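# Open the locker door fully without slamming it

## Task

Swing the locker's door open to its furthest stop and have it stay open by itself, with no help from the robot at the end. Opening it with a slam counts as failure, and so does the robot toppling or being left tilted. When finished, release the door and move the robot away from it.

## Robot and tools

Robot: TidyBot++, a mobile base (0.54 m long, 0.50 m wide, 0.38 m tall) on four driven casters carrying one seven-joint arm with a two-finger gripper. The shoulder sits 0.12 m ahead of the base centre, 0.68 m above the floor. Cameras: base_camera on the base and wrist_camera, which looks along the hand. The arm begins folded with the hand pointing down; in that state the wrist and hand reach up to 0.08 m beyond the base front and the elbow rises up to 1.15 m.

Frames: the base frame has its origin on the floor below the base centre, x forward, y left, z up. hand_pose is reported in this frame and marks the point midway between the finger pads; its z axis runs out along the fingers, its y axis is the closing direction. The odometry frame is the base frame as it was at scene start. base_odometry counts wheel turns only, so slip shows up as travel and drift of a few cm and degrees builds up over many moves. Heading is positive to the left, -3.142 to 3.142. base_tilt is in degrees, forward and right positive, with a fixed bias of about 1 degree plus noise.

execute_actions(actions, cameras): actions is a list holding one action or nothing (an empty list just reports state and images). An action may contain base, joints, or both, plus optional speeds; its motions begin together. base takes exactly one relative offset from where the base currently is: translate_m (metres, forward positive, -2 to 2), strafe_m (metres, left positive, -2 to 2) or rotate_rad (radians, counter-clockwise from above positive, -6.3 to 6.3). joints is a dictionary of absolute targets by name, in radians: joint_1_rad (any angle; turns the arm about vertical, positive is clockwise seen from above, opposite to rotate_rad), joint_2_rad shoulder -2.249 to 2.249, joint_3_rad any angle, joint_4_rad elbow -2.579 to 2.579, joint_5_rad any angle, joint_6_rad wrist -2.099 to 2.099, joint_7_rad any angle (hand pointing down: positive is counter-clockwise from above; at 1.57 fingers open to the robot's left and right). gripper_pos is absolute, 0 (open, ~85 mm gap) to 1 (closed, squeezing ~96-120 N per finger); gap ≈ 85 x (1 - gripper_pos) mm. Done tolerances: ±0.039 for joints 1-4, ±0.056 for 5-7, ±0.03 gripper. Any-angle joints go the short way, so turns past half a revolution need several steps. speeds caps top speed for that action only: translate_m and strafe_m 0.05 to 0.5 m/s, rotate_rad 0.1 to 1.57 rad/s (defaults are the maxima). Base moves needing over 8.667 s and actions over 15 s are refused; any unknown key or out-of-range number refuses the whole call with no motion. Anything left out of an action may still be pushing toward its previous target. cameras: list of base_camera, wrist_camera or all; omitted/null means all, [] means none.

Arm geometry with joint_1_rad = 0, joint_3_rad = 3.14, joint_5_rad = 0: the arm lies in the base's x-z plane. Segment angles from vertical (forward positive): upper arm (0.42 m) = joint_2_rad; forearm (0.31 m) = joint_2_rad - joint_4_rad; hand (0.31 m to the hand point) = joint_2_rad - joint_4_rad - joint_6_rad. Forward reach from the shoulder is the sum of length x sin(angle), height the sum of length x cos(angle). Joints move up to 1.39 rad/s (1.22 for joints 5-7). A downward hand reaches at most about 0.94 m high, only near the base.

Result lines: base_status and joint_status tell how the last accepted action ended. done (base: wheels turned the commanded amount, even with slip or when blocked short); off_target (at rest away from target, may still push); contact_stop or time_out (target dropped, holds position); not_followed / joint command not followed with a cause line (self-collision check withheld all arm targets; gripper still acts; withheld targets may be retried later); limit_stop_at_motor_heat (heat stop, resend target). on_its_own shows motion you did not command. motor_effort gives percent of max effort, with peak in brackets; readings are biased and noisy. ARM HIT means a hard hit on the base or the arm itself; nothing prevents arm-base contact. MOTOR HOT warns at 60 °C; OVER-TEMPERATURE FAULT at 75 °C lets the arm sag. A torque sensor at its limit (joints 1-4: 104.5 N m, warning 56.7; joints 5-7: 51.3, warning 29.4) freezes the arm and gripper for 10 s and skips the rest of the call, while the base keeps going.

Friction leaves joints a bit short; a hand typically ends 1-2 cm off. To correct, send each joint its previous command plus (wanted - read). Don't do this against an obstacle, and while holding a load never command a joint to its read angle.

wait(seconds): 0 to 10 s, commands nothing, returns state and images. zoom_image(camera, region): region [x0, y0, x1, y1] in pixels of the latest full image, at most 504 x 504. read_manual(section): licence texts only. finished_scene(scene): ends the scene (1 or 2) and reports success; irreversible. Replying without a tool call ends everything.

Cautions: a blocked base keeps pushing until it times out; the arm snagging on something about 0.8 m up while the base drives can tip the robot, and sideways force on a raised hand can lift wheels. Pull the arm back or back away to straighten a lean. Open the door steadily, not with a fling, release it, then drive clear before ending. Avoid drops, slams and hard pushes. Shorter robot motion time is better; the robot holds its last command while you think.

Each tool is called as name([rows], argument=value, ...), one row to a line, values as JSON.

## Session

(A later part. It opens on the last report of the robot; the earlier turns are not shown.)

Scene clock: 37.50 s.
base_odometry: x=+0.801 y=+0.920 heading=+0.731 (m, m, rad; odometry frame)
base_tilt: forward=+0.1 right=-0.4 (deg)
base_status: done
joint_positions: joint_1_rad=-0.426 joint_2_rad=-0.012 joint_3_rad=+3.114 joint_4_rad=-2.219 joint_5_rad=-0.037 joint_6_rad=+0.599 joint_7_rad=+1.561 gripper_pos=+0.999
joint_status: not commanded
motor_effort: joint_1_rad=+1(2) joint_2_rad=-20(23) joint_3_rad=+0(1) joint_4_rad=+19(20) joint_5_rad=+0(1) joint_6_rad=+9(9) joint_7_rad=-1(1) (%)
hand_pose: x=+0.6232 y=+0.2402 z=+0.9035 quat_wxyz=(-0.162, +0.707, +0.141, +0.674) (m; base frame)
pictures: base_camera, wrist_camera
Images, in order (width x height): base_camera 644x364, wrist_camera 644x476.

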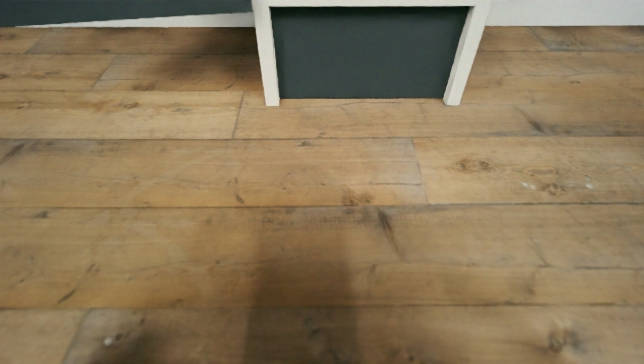

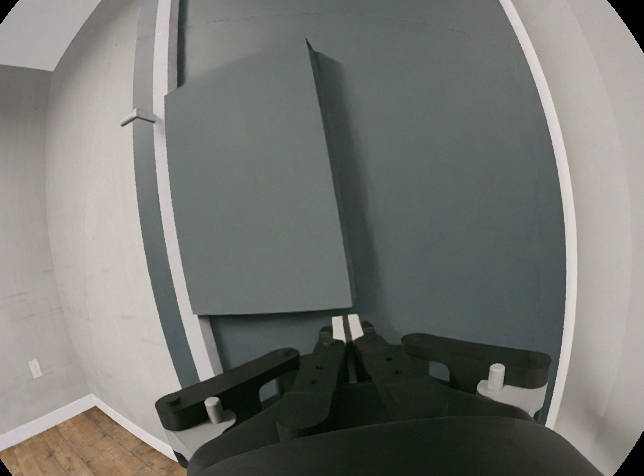

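execute_actions([
  {"base":{"translate_m":0.08},"speeds":{"translate_m":0.05}},
])

execute_actions([
  {"base":{"translate_m":-0.3}},
])

Scene clock: 39.60 s.
base_odometry: x=+0.859 y=+0.973 heading=+0.731 (m, m, rad; odometry frame)
base_tilt: forward=+0.1 right=-0.4 (deg)
base_status: done
joint_positions: joint_1_rad=-0.443 joint_2_rad=-0.129 joint_3_rad=+3.088 joint_4_rad=-2.329 joint_5_rad=-0.023 joint_6_rad=+0.599 joint_7_rad=+1.561 gripper_pos=+0.999
joint_status: not commanded
motor_effort: joint_1_rad=+7(8) joint_2_rad=+8(22) joint_3_rad=+7(8) joint_4_rad=+44(48) joint_5_rad=-2(3) joint_6_rad=+13(14) joint_7_rad=-1(1) (%)
hand_pose: x=+0.5687 y=+0.2418 z=+0.9047 quat_wxyz=(-0.174, +0.699, +0.164, +0.674) (m; base frame)
pictures: base_camera, wrist_camera
Images, in order (width x height): base_camera 644x364, wrist_camera 644x476.

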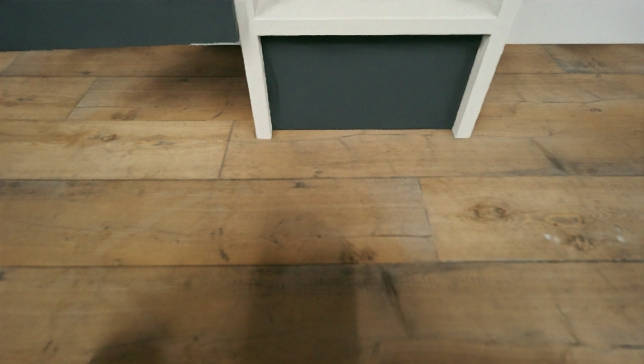

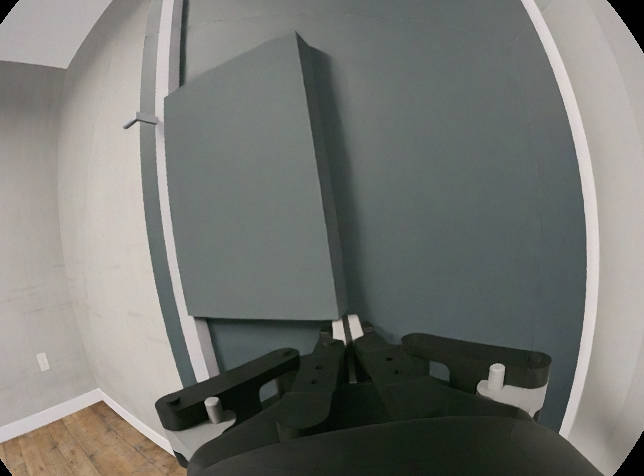

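Scene clock: 41.57 s.
base_odometry: x=+0.636 y=+0.773 heading=+0.731 (m, m, rad; odometry frame)
base_tilt: forward=+0.1 right=-0.4 (deg)
base_status: done
joint_positions: joint_1_rad=-0.424 joint_2_rad=-0.007 joint_3_rad=+3.117 joint_4_rad=-2.206 joint_5_rad=-0.023 joint_6_rad=+0.599 joint_7_rad=+1.561 gripper_pos=+0.999
joint_status: not commanded
motor_effort: joint_1_rad=+1(7) joint_2_rad=-20(25) joint_3_rad=+0(7) joint_4_rad=+19(43) joint_5_rad=+0(2) joint_6_rad=+9(13) joint_7_rad=-2(1) (%)
hand_pose: x=+0.6268 y=+0.2415 z=+0.9085 quat_wxyz=(-0.160, +0.703, +0.145, +0.678) (m; base frame)
pictures: base_camera, wrist_camera
Images, in order (width x height): base_camera 644x364, wrist_camera 644x476.

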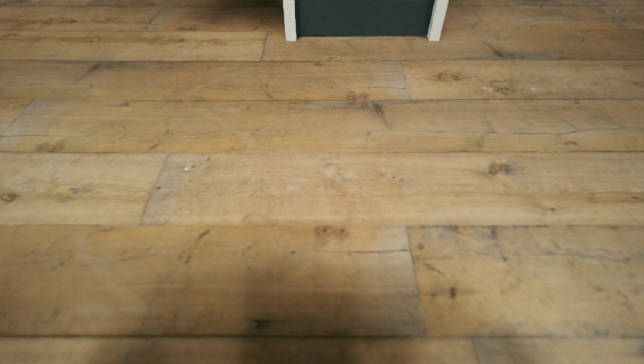

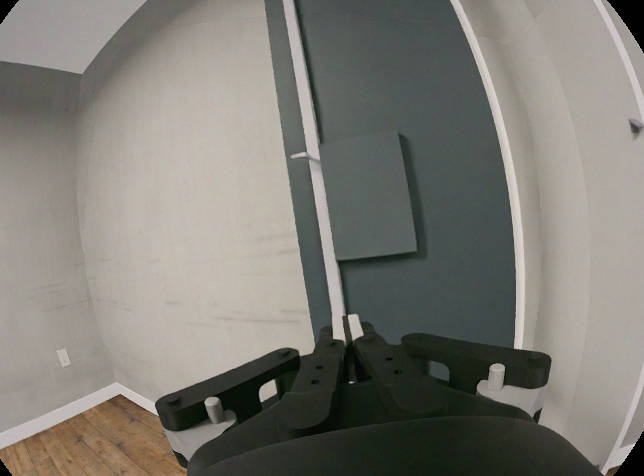

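finished_scene(scene=1)

The scene is finished: the task was done.


## Next scene

The same job, from a new start.

execute_actions(actions=[])

Scene clock: 0.00 s.
base_odometry: x=+0.000 y=+0.000 heading=+0.000 (m, m, rad; odometry frame)
base_tilt: forward=+0.1 right=-0.4 (deg)
base_status: not commanded
joint_positions: joint_1_rad=-0.039 joint_2_rad=-0.336 joint_3_rad=+3.165 joint_4_rad=-2.551 joint_5_rad=-0.025 joint_6_rad=-0.901 joint_7_rad=+1.605 gripper_pos=+0.000
joint_status: not commanded
motor_effort: joint_1_rad=+1 joint_2_rad=+2 joint_3_rad=+0 joint_4_rad=+9 joint_5_rad=+0 joint_6_rad=-2 joint_7_rad=-1 (%)
hand_pose: x=+0.2399 y=+0.0103 z=+0.5793 quat_wxyz=(-0.014, +1.000, +0.018, +0.013) (m; base frame)
pictures: base_camera, wrist_camera
Images, in order (width x height): base_camera 644x364, wrist_camera 644x476.

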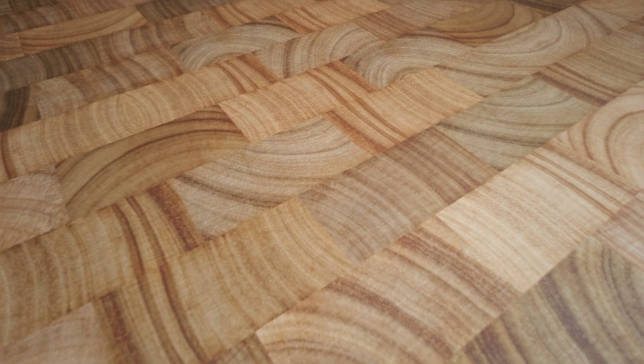

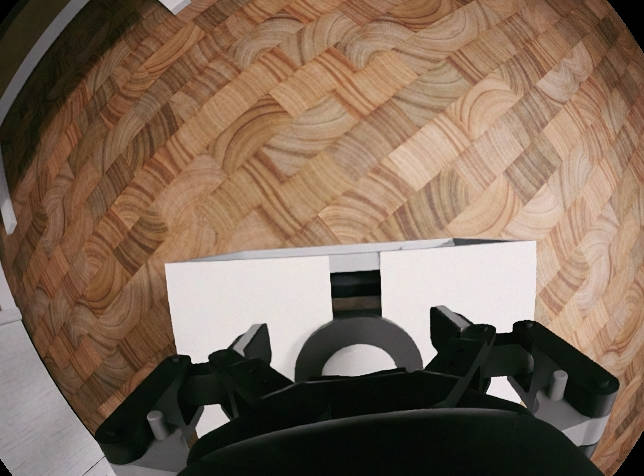

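execute_actions([
  {"base":{"rotate_rad":0.62},"joints":{"joint_1_rad":0,"joint_3_rad":3.14,"joint_6_rad":0.66,"joint_5_rad":0,"joint_7_rad":1.57,"gripper_pos":0.5}},
])

Scene clock: 1.90 s.
base_odometry: x=+0.000 y=+0.000 heading=+0.619 (m, m, rad; odometry frame)
base_tilt: forward=+0.1 right=-0.4 (deg)
base_status: done
joint_positions: joint_1_rad=-0.012 joint_2_rad=-0.336 joint_3_rad=+3.153 joint_4_rad=-2.551 joint_5_rad=-0.025 joint_6_rad=+0.634 joint_7_rad=+1.605 gripper_pos=+0.500
joint_status: all done
motor_effort: joint_1_rad=+1(2) joint_2_rad=-6(6) joint_3_rad=+0(1) joint_4_rad=+19(19) joint_5_rad=+0(0) joint_6_rad=+8(9) joint_7_rad=-1(1) (%)
hand_pose: x=+0.5430 y=-0.0035 z=+0.8873 quat_wxyz=(+0.008, +0.711, -0.001, +0.704) (m; base frame)
pictures: base_camera, wrist_camera
Images, in order (width x height): base_camera 644x364, wrist_camera 644x476.

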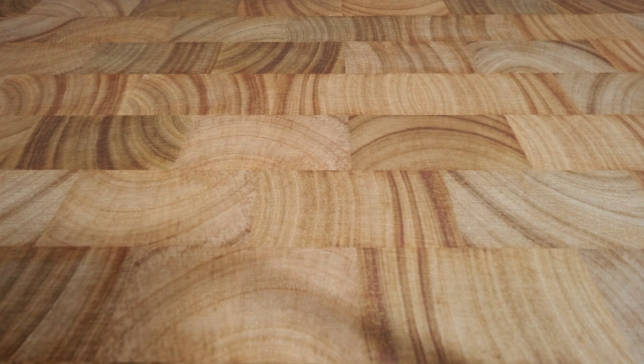

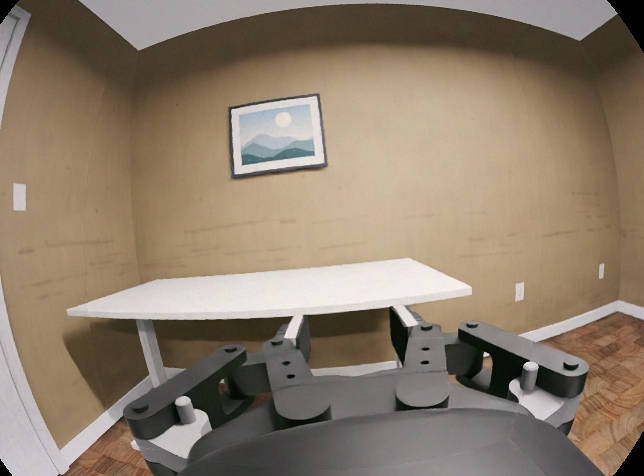

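execute_actions([
  {"base":{"rotate_rad":-1.571}},
])

Scene clock: 4.37 s.
base_odometry: x=+0.000 y=+0.000 heading=-0.951 (m, m, rad; odometry frame)
base_tilt: forward=+0.1 right=-0.4 (deg)
base_status: done
joint_positions: joint_1_rad=-0.005 joint_2_rad=-0.336 joint_3_rad=+3.144 joint_4_rad=-2.551 joint_5_rad=-0.025 joint_6_rad=+0.634 joint_7_rad=+1.605 gripper_pos=+0.500
joint_status: not commanded
motor_effort: joint_1_rad=+1(0) joint_2_rad=-6(7) joint_3_rad=+0(1) joint_4_rad=+19(19) joint_5_rad=+0(1) joint_6_rad=+8(9) joint_7_rad=-2(2) (%)
hand_pose: x=+0.5429 y=-0.0026 z=+0.8873 quat_wxyz=(+0.009, +0.711, +0.000, +0.704) (m; base frame)
pictures: base_camera, wrist_camera
Images, in order (width x height): base_camera 644x364, wrist_camera 644x476.

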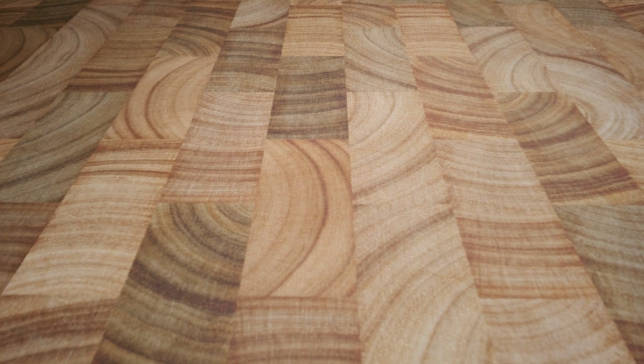

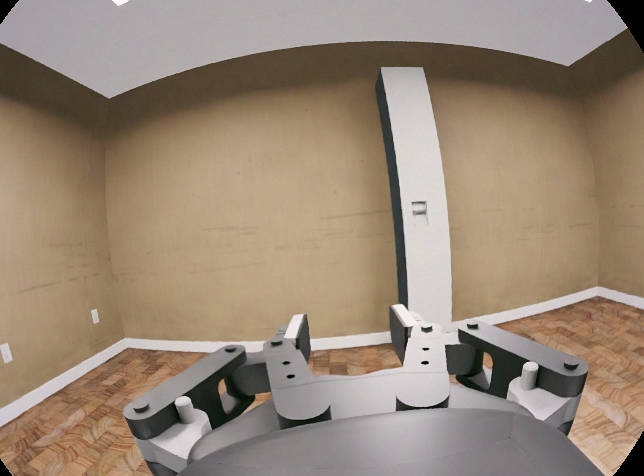

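execute_actions([
  {"base":{"strafe_m":-0.58},"joints":{"joint_2_rad":0,"joint_4_rad":-1.838,"joint_6_rad":0.245,"joint_7_rad":0}},
])

execute_actions([
  {"base":{"translate_m":1.15}},
])

Scene clock: 6.97 s.
base_odometry: x=-0.473 y=-0.336 heading=-0.952 (m, m, rad; odometry frame)
base_tilt: forward=+0.1 right=-0.4 (deg)
base_status: done
joint_positions: joint_1_rad=-0.004 joint_2_rad=-0.010 joint_3_rad=+3.144 joint_4_rad=-1.860 joint_5_rad=-0.025 joint_6_rad=+0.293 joint_7_rad=+0.029 gripper_pos=+0.500
joint_status: all done
motor_effort: joint_1_rad=+1(2) joint_2_rad=-22(23) joint_3_rad=-1(2) joint_4_rad=+21(22) joint_5_rad=+1(0) joint_6_rad=+8(9) joint_7_rad=-1(1) (%)
hand_pose: x=+0.7284 y=-0.0002 z=+1.0202 quat_wxyz=(-0.501, +0.496, -0.497, +0.506) (m; base frame)
pictures: base_camera, wrist_camera
Images, in order (width x height): base_camera 644x364, wrist_camera 644x476.

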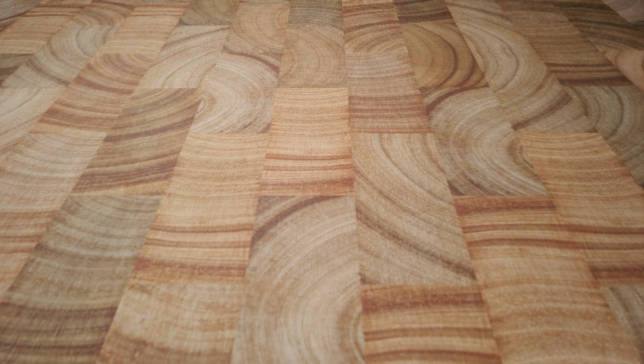

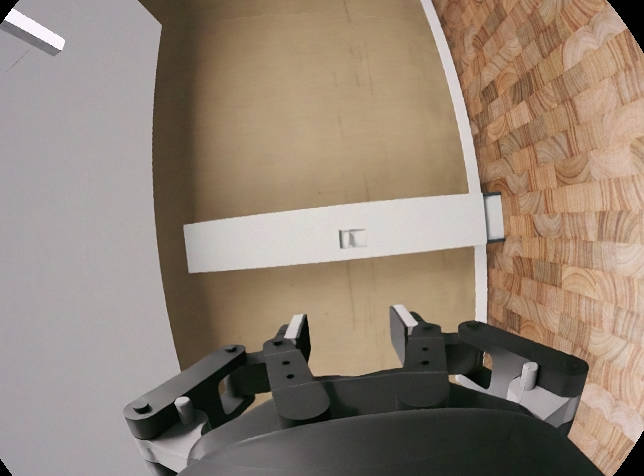

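Scene clock: 10.63 s.
base_odometry: x=+0.194 y=-1.273 heading=-0.952 (m, m, rad; odometry frame)
base_tilt: forward=+0.1 right=-0.4 (deg)
base_status: done
joint_positions: joint_1_rad=-0.004 joint_2_rad=+0.000 joint_3_rad=+3.144 joint_4_rad=-1.857 joint_5_rad=-0.025 joint_6_rad=+0.289 joint_7_rad=+0.029 gripper_pos=+0.500
joint_status: not commanded
motor_effort: joint_1_rad=+1(1) joint_2_rad=-23(26) joint_3_rad=+0(2) joint_4_rad=+21(22) joint_5_rad=+0(0) joint_6_rad=+9(8) joint_7_rad=-1(1) (%)
hand_pose: x=+0.7317 y=-0.0001 z=+1.0148 quat_wxyz=(-0.498, +0.499, -0.499, +0.504) (m; base frame)
pictures: base_camera, wrist_camera
Images, in order (width x height): base_camera 644x364, wrist_camera 644x476.

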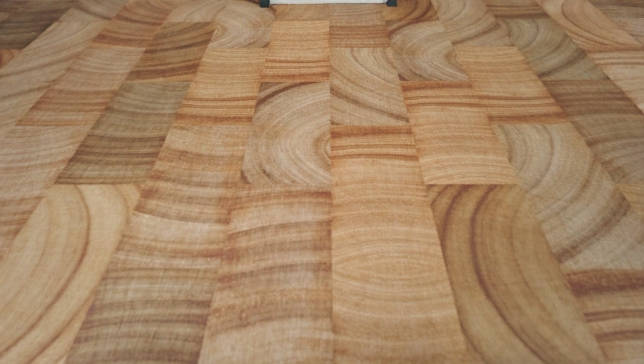

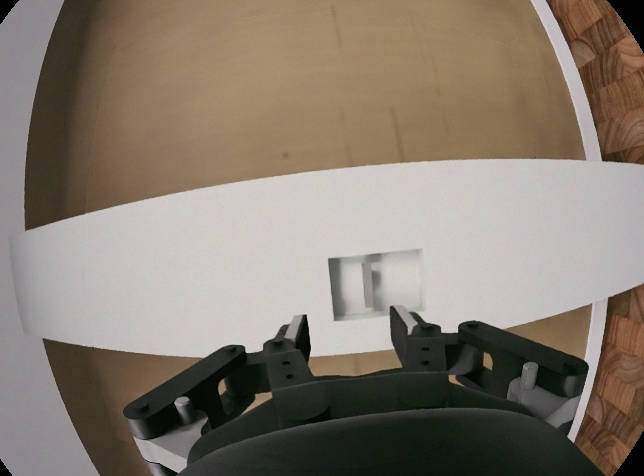

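execute_actions([
  {"base":{"strafe_m":0.06},"joints":{"joint_4_rad":-1.97,"joint_6_rad":0.43}},
], cameras=[])

execute_actions([
  {"base":{"translate_m":0.28}},
])

Scene clock: 11.87 s.
base_odometry: x=+0.243 y=-1.239 heading=-0.952 (m, m, rad; odometry frame)
base_tilt: forward=+0.1 right=-0.4 (deg)
base_status: done
joint_positions: joint_1_rad=-0.004 joint_2_rad=+0.000 joint_3_rad=+3.140 joint_4_rad=-1.955 joint_5_rad=-0.025 joint_6_rad=+0.383 joint_7_rad=+0.029 gripper_pos=+0.500
joint_status: all done
motor_effort: joint_1_rad=+1(3) joint_2_rad=-23(24) joint_3_rad=+0(2) joint_4_rad=+21(22) joint_5_rad=+0(0) joint_6_rad=+8(8) joint_7_rad=-1(1) (%)
hand_pose: x=+0.7216 y=+0.0020 z=+0.9848 quat_wxyz=(-0.498, +0.501, -0.500, +0.502) (m; base frame)
pictures: none
No camera images: the call's "cameras" was empty. Leave "cameras" out to get every camera's image.

Scene clock: 13.70 s.
base_odometry: x=+0.406 y=-1.467 heading=-0.952 (m, m, rad; odometry frame)
base_tilt: forward=+0.1 right=-0.4 (deg)
base_status: done
joint_positions: joint_1_rad=-0.004 joint_2_rad=+0.005 joint_3_rad=+3.140 joint_4_rad=-1.955 joint_5_rad=-0.025 joint_6_rad=+0.386 joint_7_rad=+0.029 gripper_pos=+0.500
joint_status: not commanded
motor_effort: joint_1_rad=+1(0) joint_2_rad=-23(26) joint_3_rad=+0(1) joint_4_rad=+21(22) joint_5_rad=+0(1) joint_6_rad=+9(9) joint_7_rad=-1(1) (%)
hand_pose: x=+0.7231 y=+0.0020 z=+0.9822 quat_wxyz=(-0.497, +0.502, -0.500, +0.501) (m; base frame)
pictures: base_camera, wrist_camera
Images, in order (width x height): base_camera 644x364, wrist_camera 644x476.

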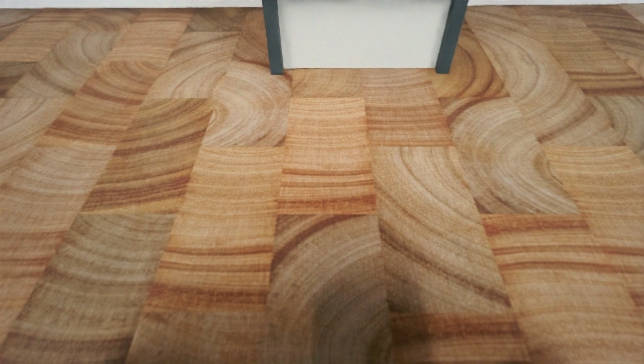

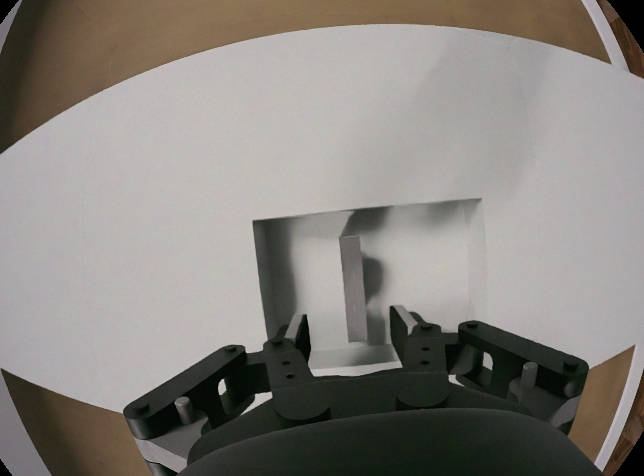

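execute_actions([
  {"base":{"translate_m":0.062},"speeds":{"translate_m":0.08}},
], cameras=[])

execute_actions([
  {"joints":{"gripper_pos":1}},
], cameras=[])

execute_actions([
  {"joints":{"joint_2_rad":-0.14,"joint_4_rad":-1.73,"joint_6_rad":0.46}},
], cameras=[])

execute_actions([
  {"base":{"translate_m":-0.07},"speeds":{"translate_m":0.08}},
])

Scene clock: 15.37 s.
base_odometry: x=+0.442 y=-1.517 heading=-0.951 (m, m, rad; odometry frame)
base_tilt: forward=+0.1 right=-0.4 (deg)
base_status: done
joint_positions: joint_1_rad=-0.004 joint_2_rad=-0.004 joint_3_rad=+3.140 joint_4_rad=-1.963 joint_5_rad=-0.025 joint_6_rad=+0.386 joint_7_rad=+0.029 gripper_pos=+0.500
joint_status: not commanded
motor_effort: joint_1_rad=+1(0) joint_2_rad=-22(23) joint_3_rad=+0(1) joint_4_rad=+22(26) joint_5_rad=+0(0) joint_6_rad=+9(10) joint_7_rad=-1(1) (%)
hand_pose: x=+0.7195 y=+0.0020 z=+0.9834 quat_wxyz=(-0.497, +0.501, -0.500, +0.502) (m; base frame)
pictures: none
No camera images: the call's "cameras" was empty. Leave "cameras" out to get every camera's image.

Scene clock: 16.20 s.
base_odometry: x=+0.442 y=-1.517 heading=-0.951 (m, m, rad; odometry frame)
base_tilt: forward=+0.1 right=-0.4 (deg)
base_status: not commanded
joint_positions: joint_1_rad=-0.004 joint_2_rad=-0.007 joint_3_rad=+3.140 joint_4_rad=-1.977 joint_5_rad=-0.025 joint_6_rad=+0.389 joint_7_rad=+0.029 gripper_pos=+0.881
joint_status: gripper_pos off_target (ended at +0.881, target +1.000)
motor_effort: joint_1_rad=+1(1) joint_2_rad=-21(25) joint_3_rad=+0(0) joint_4_rad=+23(31) joint_5_rad=+1(1) joint_6_rad=+8(15) joint_7_rad=-1(1) (%)
hand_pose: x=+0.7169 y=+0.0019 z=+0.9771 quat_wxyz=(-0.495, +0.503, -0.502, +0.500) (m; base frame)
pictures: none
No camera images: the call's "cameras" was empty. Leave "cameras" out to get every camera's image.

Scene clock: 17.47 s.
base_odometry: x=+0.442 y=-1.517 heading=-0.951 (m, m, rad; odometry frame)
base_tilt: forward=+0.1 right=-0.4 (deg)
base_status: not commanded
joint_positions: joint_1_rad=-0.004 joint_2_rad=-0.021 joint_3_rad=+3.140 joint_4_rad=-1.942 joint_5_rad=-0.025 joint_6_rad=+0.351 joint_7_rad=+0.029 gripper_pos=+0.883
joint_status: joint_2_rad off_target (ended at -0.021, target -0.140); joint_4_rad off_target (ended at -1.942, target -1.730); joint_6_rad off_target (ended at +0.351, target +0.460)
motor_effort: joint_1_rad=-1(0) joint_2_rad=-42(42) joint_3_rad=-1(2) joint_4_rad=+54(54) joint_5_rad=+1(1) joint_6_rad=+30(31) joint_7_rad=-1(1) (%)
hand_pose: x=+0.7167 y=+0.0021 z=+0.9952 quat_wxyz=(-0.498, +0.500, -0.499, +0.502) (m; base frame)
pictures: none
No camera images: the call's "cameras" was empty. Leave "cameras" out to get every camera's image.

Scene clock: 18.87 s.
base_odometry: x=+0.401 y=-1.460 heading=-0.952 (m, m, rad; odometry frame)
base_tilt: forward=+0.1 right=-0.4 (deg)
base_status: done
joint_positions: joint_1_rad=+0.003 joint_2_rad=+0.030 joint_3_rad=+3.142 joint_4_rad=-1.888 joint_5_rad=-0.025 joint_6_rad=+0.350 joint_7_rad=+0.029 gripper_pos=+0.883
joint_status: not commanded
on_its_own: joint_4_rad moved +0.053 toward your old target -1.730
motor_effort: joint_1_rad=-2(2) joint_2_rad=-59(60) joint_3_rad=-3(3) joint_4_rad=+48(53) joint_5_rad=+0(1) joint_6_rad=+30(32) joint_7_rad=-1(1) (%)
hand_pose: x=+0.7385 y=-0.0033 z=+0.9957 quat_wxyz=(-0.496, +0.498, -0.501, +0.505) (m; base frame)
pictures: base_camera, wrist_camera
Images, in order (width x height): base_camera 644x364, wrist_camera 644x476.

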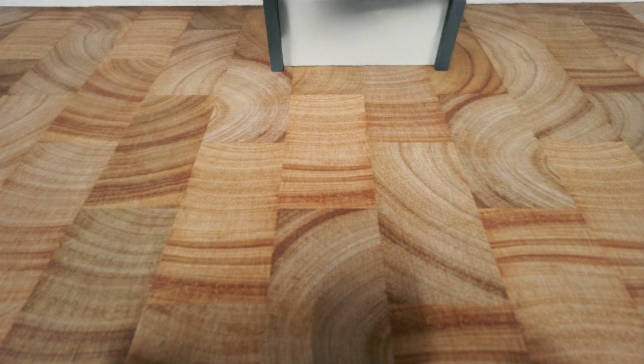

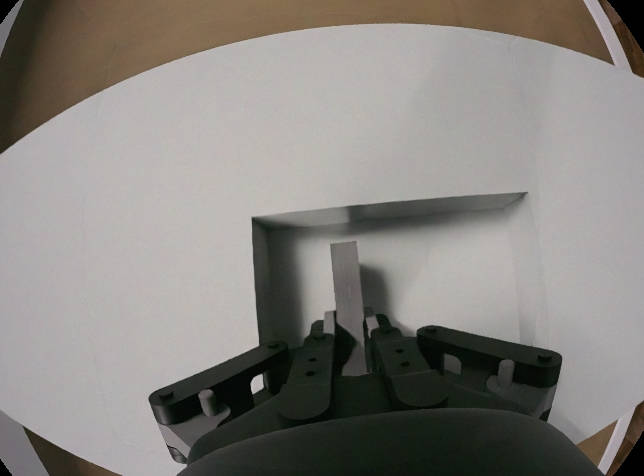

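execute_actions([
  {"base":{"translate_m":-0.07},"speeds":{"translate_m":0.08},"joints":{"joint_2_rad":0,"joint_4_rad":-1.96,"joint_6_rad":0.38,"joint_1_rad":0.05,"joint_3_rad":3.16}},
], cameras=[])

execute_actions([
  {"joints":{"gripper_pos":0.6}},
])

execute_actions([
  {"base":{"translate_m":-0.17},"speeds":{"translate_m":0.2}},
], cameras=[])

execute_actions([
  {"base":{"strafe_m":0.58},"joints":{"gripper_pos":1,"joint_7_rad":1.57,"joint_1_rad":0.9,"joint_4_rad":-2.3,"joint_6_rad":0.75}},
])

execute_actions([
  {"base":{"translate_m":0.45},"joints":{"joint_7_rad":3.14}},
])

Scene clock: 20.50 s.
base_odometry: x=+0.360 y=-1.403 heading=-0.951 (m, m, rad; odometry frame)
base_tilt: forward=+0.1 right=-0.4 (deg)
base_status: done
joint_positions: joint_1_rad=+0.047 joint_2_rad=+0.027 joint_3_rad=+3.156 joint_4_rad=-1.926 joint_5_rad=-0.025 joint_6_rad=+0.357 joint_7_rad=+0.029 gripper_pos=+0.883
joint_status: all done
motor_effort: joint_1_rad=-1(3) joint_2_rad=-29(60) joint_3_rad=-1(5) joint_4_rad=+17(47) joint_5_rad=+0(1) joint_6_rad=+5(30) joint_7_rad=-2(2) (%)
hand_pose: x=+0.7321 y=-0.0388 z=+0.9770 quat_wxyz=(-0.474, +0.490, -0.522, +0.512) (m; base frame)
pictures: none
No camera images: the call's "cameras" was empty. Leave "cameras" out to get every camera's image.

Scene clock: 21.30 s.
base_odometry: x=+0.360 y=-1.403 heading=-0.951 (m, m, rad; odometry frame)
base_tilt: forward=+0.1 right=-0.4 (deg)
base_status: not commanded
joint_positions: joint_1_rad=+0.047 joint_2_rad=+0.005 joint_3_rad=+3.156 joint_4_rad=-1.943 joint_5_rad=-0.025 joint_6_rad=+0.357 joint_7_rad=+0.029 gripper_pos=+0.600
joint_status: all done
motor_effort: joint_1_rad=+1(0) joint_2_rad=-22(31) joint_3_rad=+0(2) joint_4_rad=+21(21) joint_5_rad=+0(0) joint_6_rad=+8(9) joint_7_rad=-1(2) (%)
hand_pose: x=+0.7235 y=-0.0384 z=+0.9805 quat_wxyz=(-0.476, +0.489, -0.521, +0.513) (m; base frame)
pictures: base_camera, wrist_camera
Images, in order (width x height): base_camera 644x364, wrist_camera 644x476.

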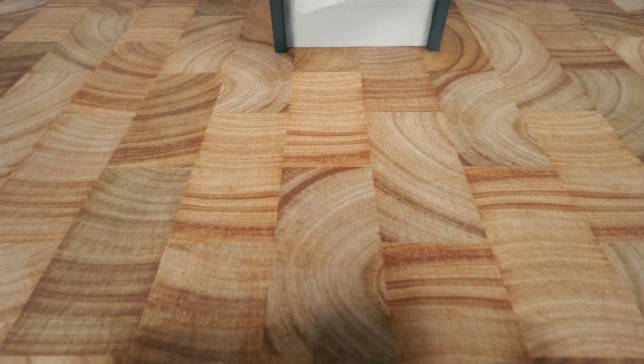

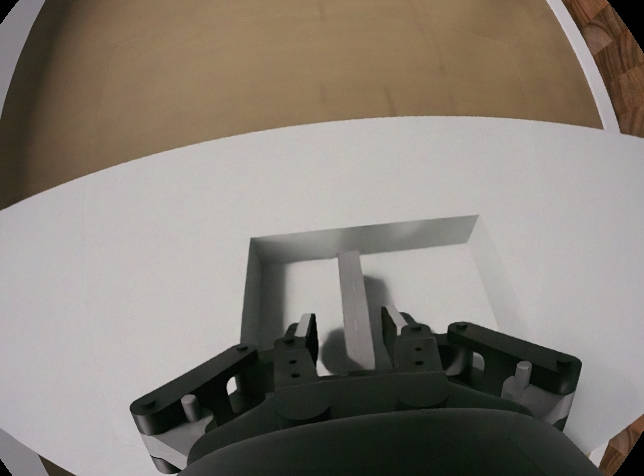

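Scene clock: 22.83 s.
base_odometry: x=+0.262 y=-1.264 heading=-0.950 (m, m, rad; odometry frame)
base_tilt: forward=+0.1 right=-0.4 (deg)
base_status: done
joint_positions: joint_1_rad=+0.047 joint_2_rad=+0.001 joint_3_rad=+3.156 joint_4_rad=-1.943 joint_5_rad=-0.025 joint_6_rad=+0.357 joint_7_rad=+0.029 gripper_pos=+0.600
joint_status: not commanded
motor_effort: joint_1_rad=+1(0) joint_2_rad=-24(27) joint_3_rad=+0(1) joint_4_rad=+21(22) joint_5_rad=+1(0) joint_6_rad=+9(9) joint_7_rad=-1(1) (%)
hand_pose: x=+0.7224 y=-0.0384 z=+0.9825 quat_wxyz=(-0.477, +0.488, -0.520, +0.514) (m; base frame)
pictures: none
No camera images: the call's "cameras" was empty. Leave "cameras" out to get every camera's image.

Scene clock: 25.33 s.
base_odometry: x=+0.733 y=-0.927 heading=-0.950 (m, m, rad; odometry frame)
base_tilt: forward=+0.1 right=-0.4 (deg)
base_status: done
joint_positions: joint_1_rad=+0.890 joint_2_rad=+0.001 joint_3_rad=+3.156 joint_4_rad=-2.279 joint_5_rad=-0.025 joint_6_rad=+0.703 joint_7_rad=+1.540 gripper_pos=+0.999
joint_status: all done
motor_effort: joint_1_rad=+1(0) joint_2_rad=-19(24) joint_3_rad=+0(2) joint_4_rad=+18(21) joint_5_rad=+0(1) joint_6_rad=+8(9) joint_7_rad=-1(1) (%)
hand_pose: x=+0.4564 y=-0.4351 z=+0.8958 quat_wxyz=(+0.297, +0.627, -0.331, +0.639) (m; base frame)
pictures: base_camera, wrist_camera
Images, in order (width x height): base_camera 644x364, wrist_camera 644x476.

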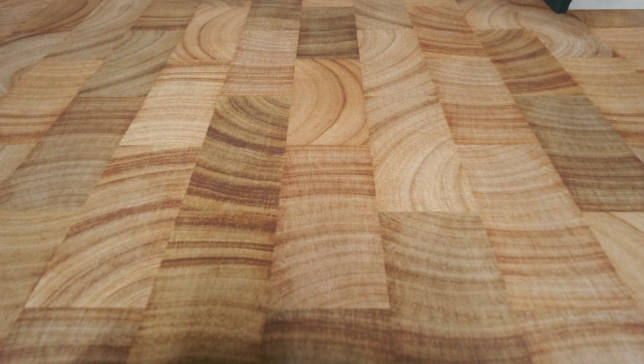

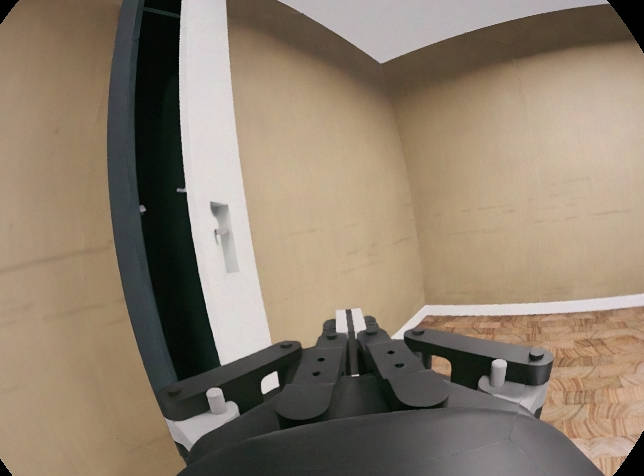

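Scene clock: 27.57 s.
base_odometry: x=+0.995 y=-1.293 heading=-0.949 (m, m, rad; odometry frame)
base_tilt: forward=+0.1 right=-0.3 (deg)
base_status: done
joint_positions: joint_1_rad=+0.893 joint_2_rad=+0.002 joint_3_rad=+3.156 joint_4_rad=-2.279 joint_5_rad=-0.025 joint_6_rad=+0.704 joint_7_rad=+3.130 gripper_pos=+0.999
joint_status: all done
motor_effort: joint_1_rad=+1(2) joint_2_rad=-20(22) joint_3_rad=+0(1) joint_4_rad=+18(19) joint_5_rad=+0(1) joint_6_rad=+8(9) joint_7_rad=-2(1) (%)
hand_pose: x=+0.4548 y=-0.4362 z=+0.8955 quat_wxyz=(+0.665, +0.676, +0.215, +0.234) (m; base frame)
pictures: base_camera, wrist_camera
Images, in order (width x height): base_camera 644x364, wrist_camera 644x476.

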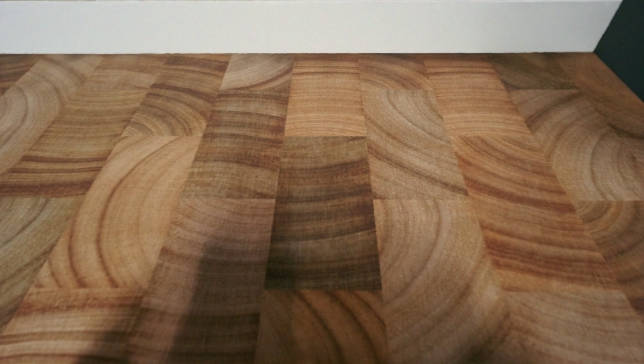

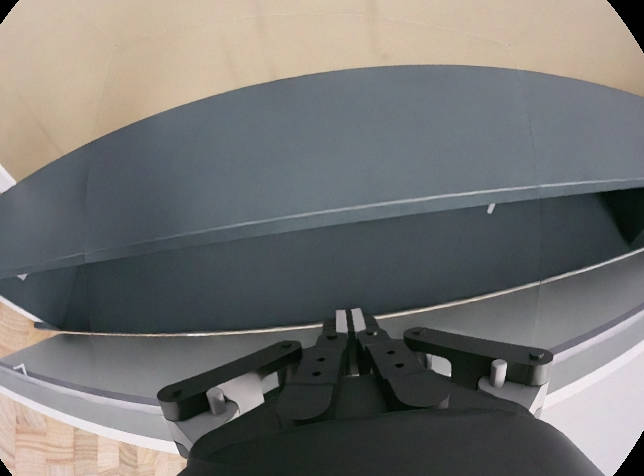

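execute_actions([
  {"base":{"strafe_m":-0.16},"speeds":{"strafe_m":0.12},"joints":{"joint_6_rad":0.5}},
])

execute_actions([
  {"base":{"translate_m":-0.07},"speeds":{"translate_m":0.08}},
])

execute_actions([
  {"base":{"strafe_m":-0.1},"speeds":{"strafe_m":0.1}},
])

Scene clock: 29.63 s.
base_odometry: x=+0.865 y=-1.386 heading=-0.949 (m, m, rad; odometry frame)
base_tilt: forward=+0.1 right=-0.4 (deg)
base_status: done
joint_positions: joint_1_rad=+0.895 joint_2_rad=+0.003 joint_3_rad=+3.156 joint_4_rad=-2.287 joint_5_rad=-0.025 joint_6_rad=+0.532 joint_7_rad=+3.130 gripper_pos=+0.999
joint_status: all done
motor_effort: joint_1_rad=+1(3) joint_2_rad=-20(22) joint_3_rad=+0(2) joint_4_rad=+18(19) joint_5_rad=+0(2) joint_6_rad=+8(10) joint_7_rad=-2(2) (%)
hand_pose: x=+0.4510 y=-0.4308 z=+0.8379 quat_wxyz=(+0.602, +0.733, +0.234, +0.213) (m; base frame)
pictures: base_camera, wrist_camera
Images, in order (width x height): base_camera 644x364, wrist_camera 644x476.

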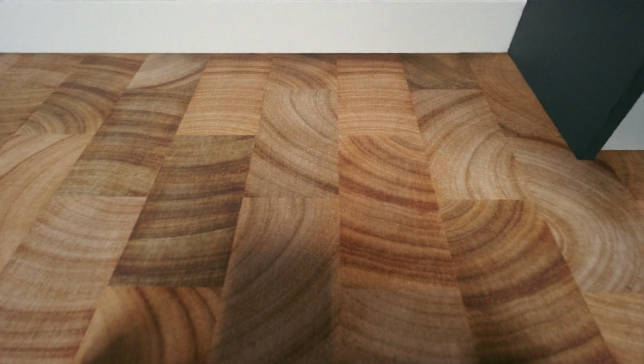

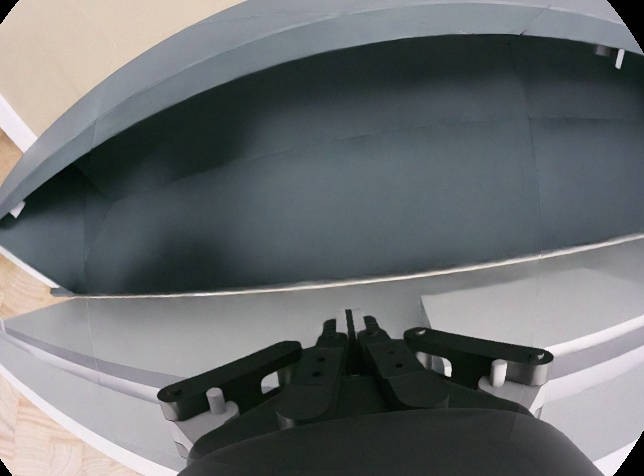

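Scene clock: 31.00 s.
base_odometry: x=+0.824 y=-1.329 heading=-0.949 (m, m, rad; odometry frame)
base_tilt: forward=+0.1 right=-0.4 (deg)
base_status: done
joint_positions: joint_1_rad=+0.896 joint_2_rad=+0.003 joint_3_rad=+3.155 joint_4_rad=-2.287 joint_5_rad=-0.025 joint_6_rad=+0.532 joint_7_rad=+3.130 gripper_pos=+0.999
joint_status: not commanded
motor_effort: joint_1_rad=+1(6) joint_2_rad=-19(22) joint_3_rad=+0(4) joint_4_rad=+18(18) joint_5_rad=+0(2) joint_6_rad=+8(9) joint_7_rad=-1(2) (%)
hand_pose: x=+0.4507 y=-0.4310 z=+0.8381 quat_wxyz=(+0.602, +0.733, +0.234, +0.212) (m; base frame)
pictures: base_camera, wrist_camera
Images, in order (width x height): base_camera 644x364, wrist_camera 644x476.

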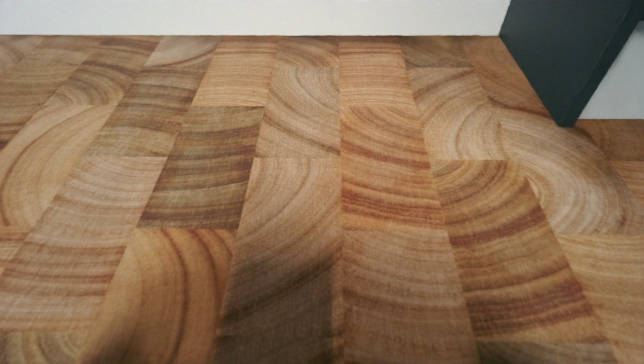

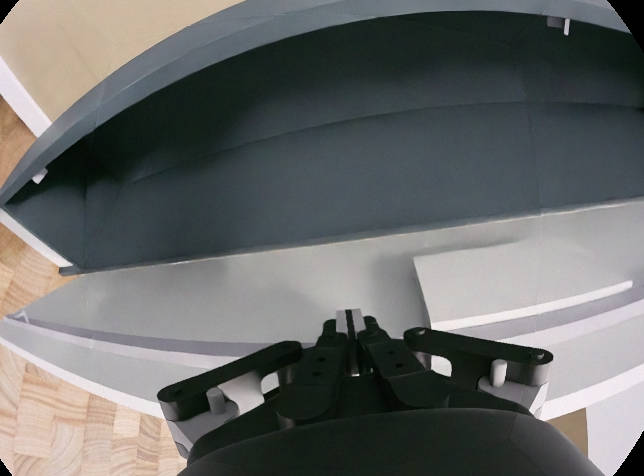

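Scene clock: 32.57 s.
base_odometry: x=+0.743 y=-1.388 heading=-0.949 (m, m, rad; odometry frame)
base_tilt: forward=+0.1 right=-0.3 (deg)
base_status: done
joint_positions: joint_1_rad=+0.895 joint_2_rad=+0.001 joint_3_rad=+3.154 joint_4_rad=-2.287 joint_5_rad=-0.025 joint_6_rad=+0.532 joint_7_rad=+3.130 gripper_pos=+0.999
joint_status: not commanded
motor_effort: joint_1_rad=+1(5) joint_2_rad=-19(22) joint_3_rad=+0(4) joint_4_rad=+18(19) joint_5_rad=+0(2) joint_6_rad=+8(9) joint_7_rad=-2(2) (%)
hand_pose: x=+0.4514 y=-0.4298 z=+0.8384 quat_wxyz=(+0.602, +0.733, +0.235, +0.213) (m; base frame)
pictures: base_camera, wrist_camera
Images, in order (width x height): base_camera 644x364, wrist_camera 644x476.

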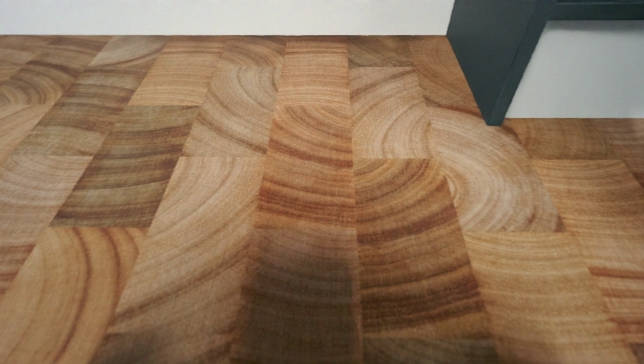

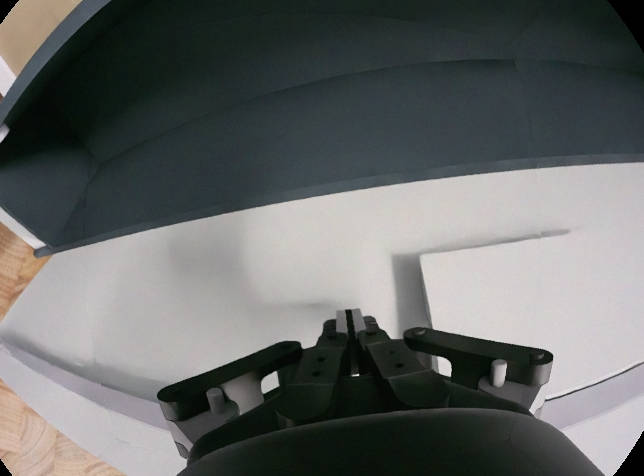

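execute_actions([
  {"base":{"strafe_m":-0.24},"speeds":{"strafe_m":0.1}},
])

execute_actions([
  {"base":{"translate_m":0.15},"speeds":{"translate_m":0.06}},
])

Scene clock: 35.60 s.
base_odometry: x=+0.547 y=-1.527 heading=-0.950 (m, m, rad; odometry frame)
base_tilt: forward=+0.1 right=-0.3 (deg)
base_status: done
joint_positions: joint_1_rad=+0.892 joint_2_rad=+0.000 joint_3_rad=+3.151 joint_4_rad=-2.289 joint_5_rad=-0.024 joint_6_rad=+0.532 joint_7_rad=+3.130 gripper_pos=+0.999
joint_status: not commanded
motor_effort: joint_1_rad=+1(6) joint_2_rad=-20(21) joint_3_rad=+0(5) joint_4_rad=+18(20) joint_5_rad=+0(3) joint_6_rad=+8(9) joint_7_rad=-1(1) (%)
hand_pose: x=+0.4541 y=-0.4270 z=+0.8381 quat_wxyz=(+0.601, +0.732, +0.238, +0.215) (m; base frame)
pictures: base_camera, wrist_camera
Images, in order (width x height): base_camera 644x364, wrist_camera 644x476.

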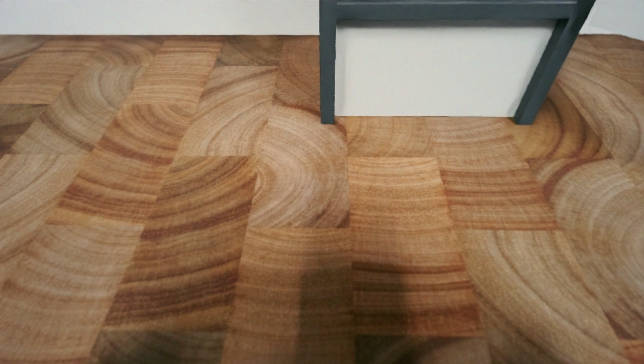

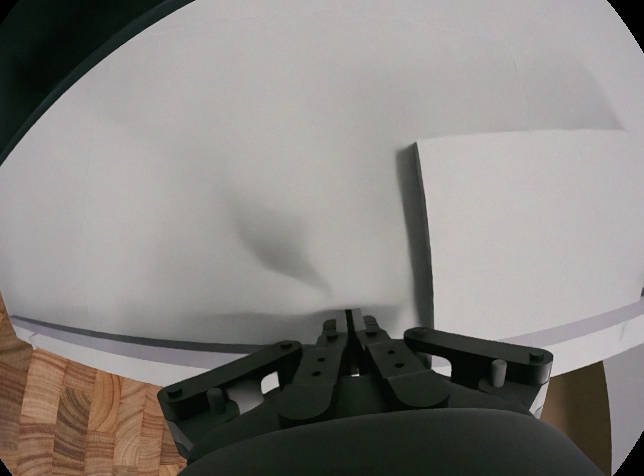

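Scene clock: 38.53 s.
base_odometry: x=+0.634 y=-1.650 heading=-0.950 (m, m, rad; odometry frame)
base_tilt: forward=+0.1 right=-0.4 (deg)
base_status: done
joint_positions: joint_1_rad=+0.900 joint_2_rad=-0.001 joint_3_rad=+3.158 joint_4_rad=-2.290 joint_5_rad=-0.024 joint_6_rad=+0.532 joint_7_rad=+3.130 gripper_pos=+0.999
joint_status: not commanded
motor_effort: joint_1_rad=+1(3) joint_2_rad=-19(21) joint_3_rad=-1(4) joint_4_rad=+18(21) joint_5_rad=+0(2) joint_6_rad=+8(9) joint_7_rad=-2(1) (%)
hand_pose: x=+0.4469 y=-0.4321 z=+0.8377 quat_wxyz=(+0.602, +0.734, +0.232, +0.210) (m; base frame)
pictures: base_camera, wrist_camera
Images, in order (width x height): base_camera 644x364, wrist_camera 644x476.

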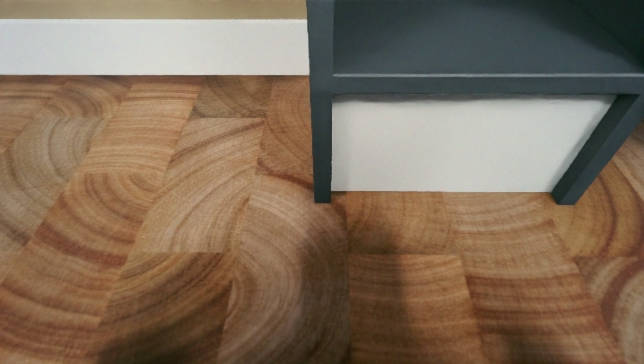

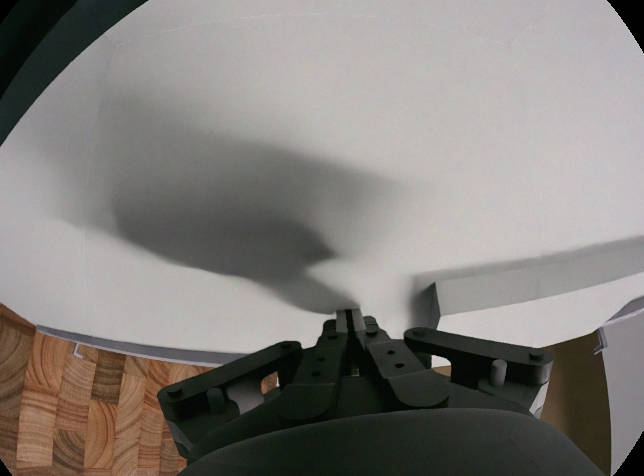

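execute_actions([
  {"base":{"translate_m":0.045},"speeds":{"translate_m":0.05}},
])

execute_actions([
  {"base":{"translate_m":-0.35}},
])

Scene clock: 41.10 s.
base_odometry: x=+0.660 y=-1.686 heading=-0.950 (m, m, rad; odometry frame)
base_tilt: forward=+0.1 right=-0.3 (deg)
base_status: done
joint_positions: joint_1_rad=+0.948 joint_2_rad=-0.013 joint_3_rad=+3.205 joint_4_rad=-2.309 joint_5_rad=-0.024 joint_6_rad=+0.532 joint_7_rad=+3.130 gripper_pos=+0.999
joint_status: not commanded
motor_effort: joint_1_rad=-7(11) joint_2_rad=-15(20) joint_3_rad=-8(12) joint_4_rad=+21(24) joint_5_rad=+4(5) joint_6_rad=+9(10) joint_7_rad=-1(1) (%)
hand_pose: x=+0.4012 y=-0.4558 z=+0.8343 quat_wxyz=(+0.609, +0.746, +0.197, +0.181) (m; base frame)
pictures: base_camera, wrist_camera
Images, in order (width x height): base_camera 644x364, wrist_camera 644x476.

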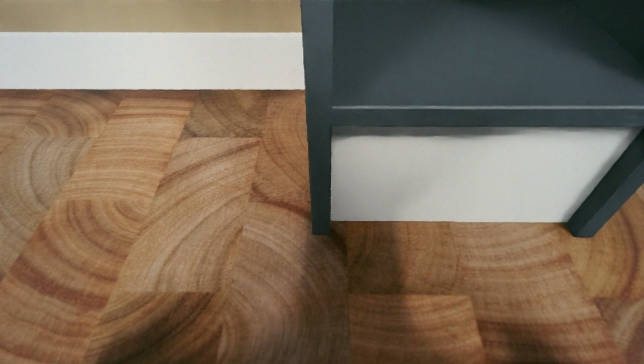

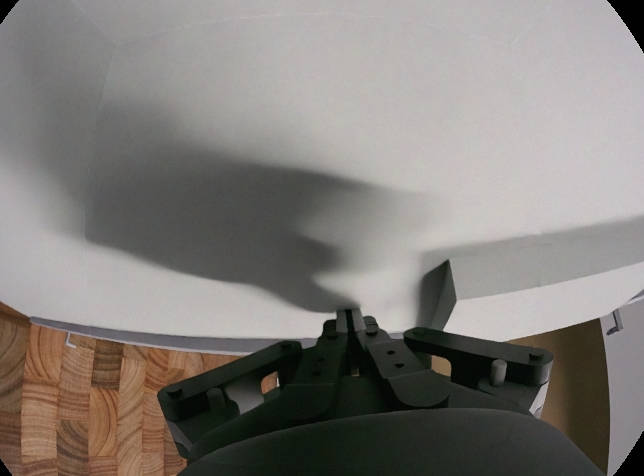

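Scene clock: 43.23 s.
base_odometry: x=+0.457 y=-1.402 heading=-0.949 (m, m, rad; odometry frame)
base_tilt: forward=+0.1 right=-0.4 (deg)
base_status: done
joint_positions: joint_1_rad=+0.899 joint_2_rad=-0.002 joint_3_rad=+3.160 joint_4_rad=-2.308 joint_5_rad=-0.024 joint_6_rad=+0.532 joint_7_rad=+3.130 gripper_pos=+0.999
joint_status: not commanded
motor_effort: joint_1_rad=+1(7) joint_2_rad=-19(22) joint_3_rad=+0(8) joint_4_rad=+18(20) joint_5_rad=+0(4) joint_6_rad=+9(9) joint_7_rad=-2(1) (%)
hand_pose: x=+0.4438 y=-0.4280 z=+0.8287 quat_wxyz=(+0.596, +0.739, +0.233, +0.208) (m; base frame)
pictures: base_camera, wrist_camera
Images, in order (width x height): base_camera 644x364, wrist_camera 644x476.

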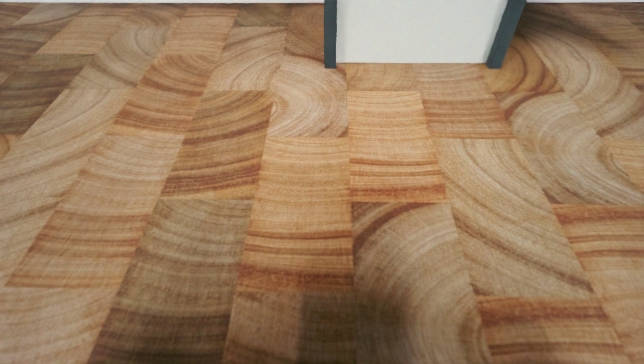

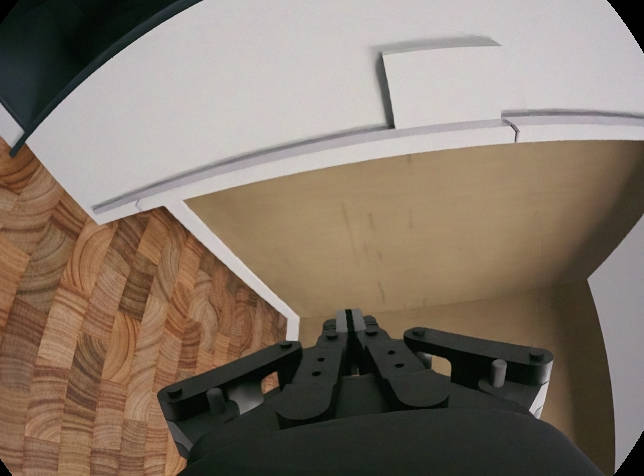

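finished_scene(scene=2)

The scene is finished: the task was done.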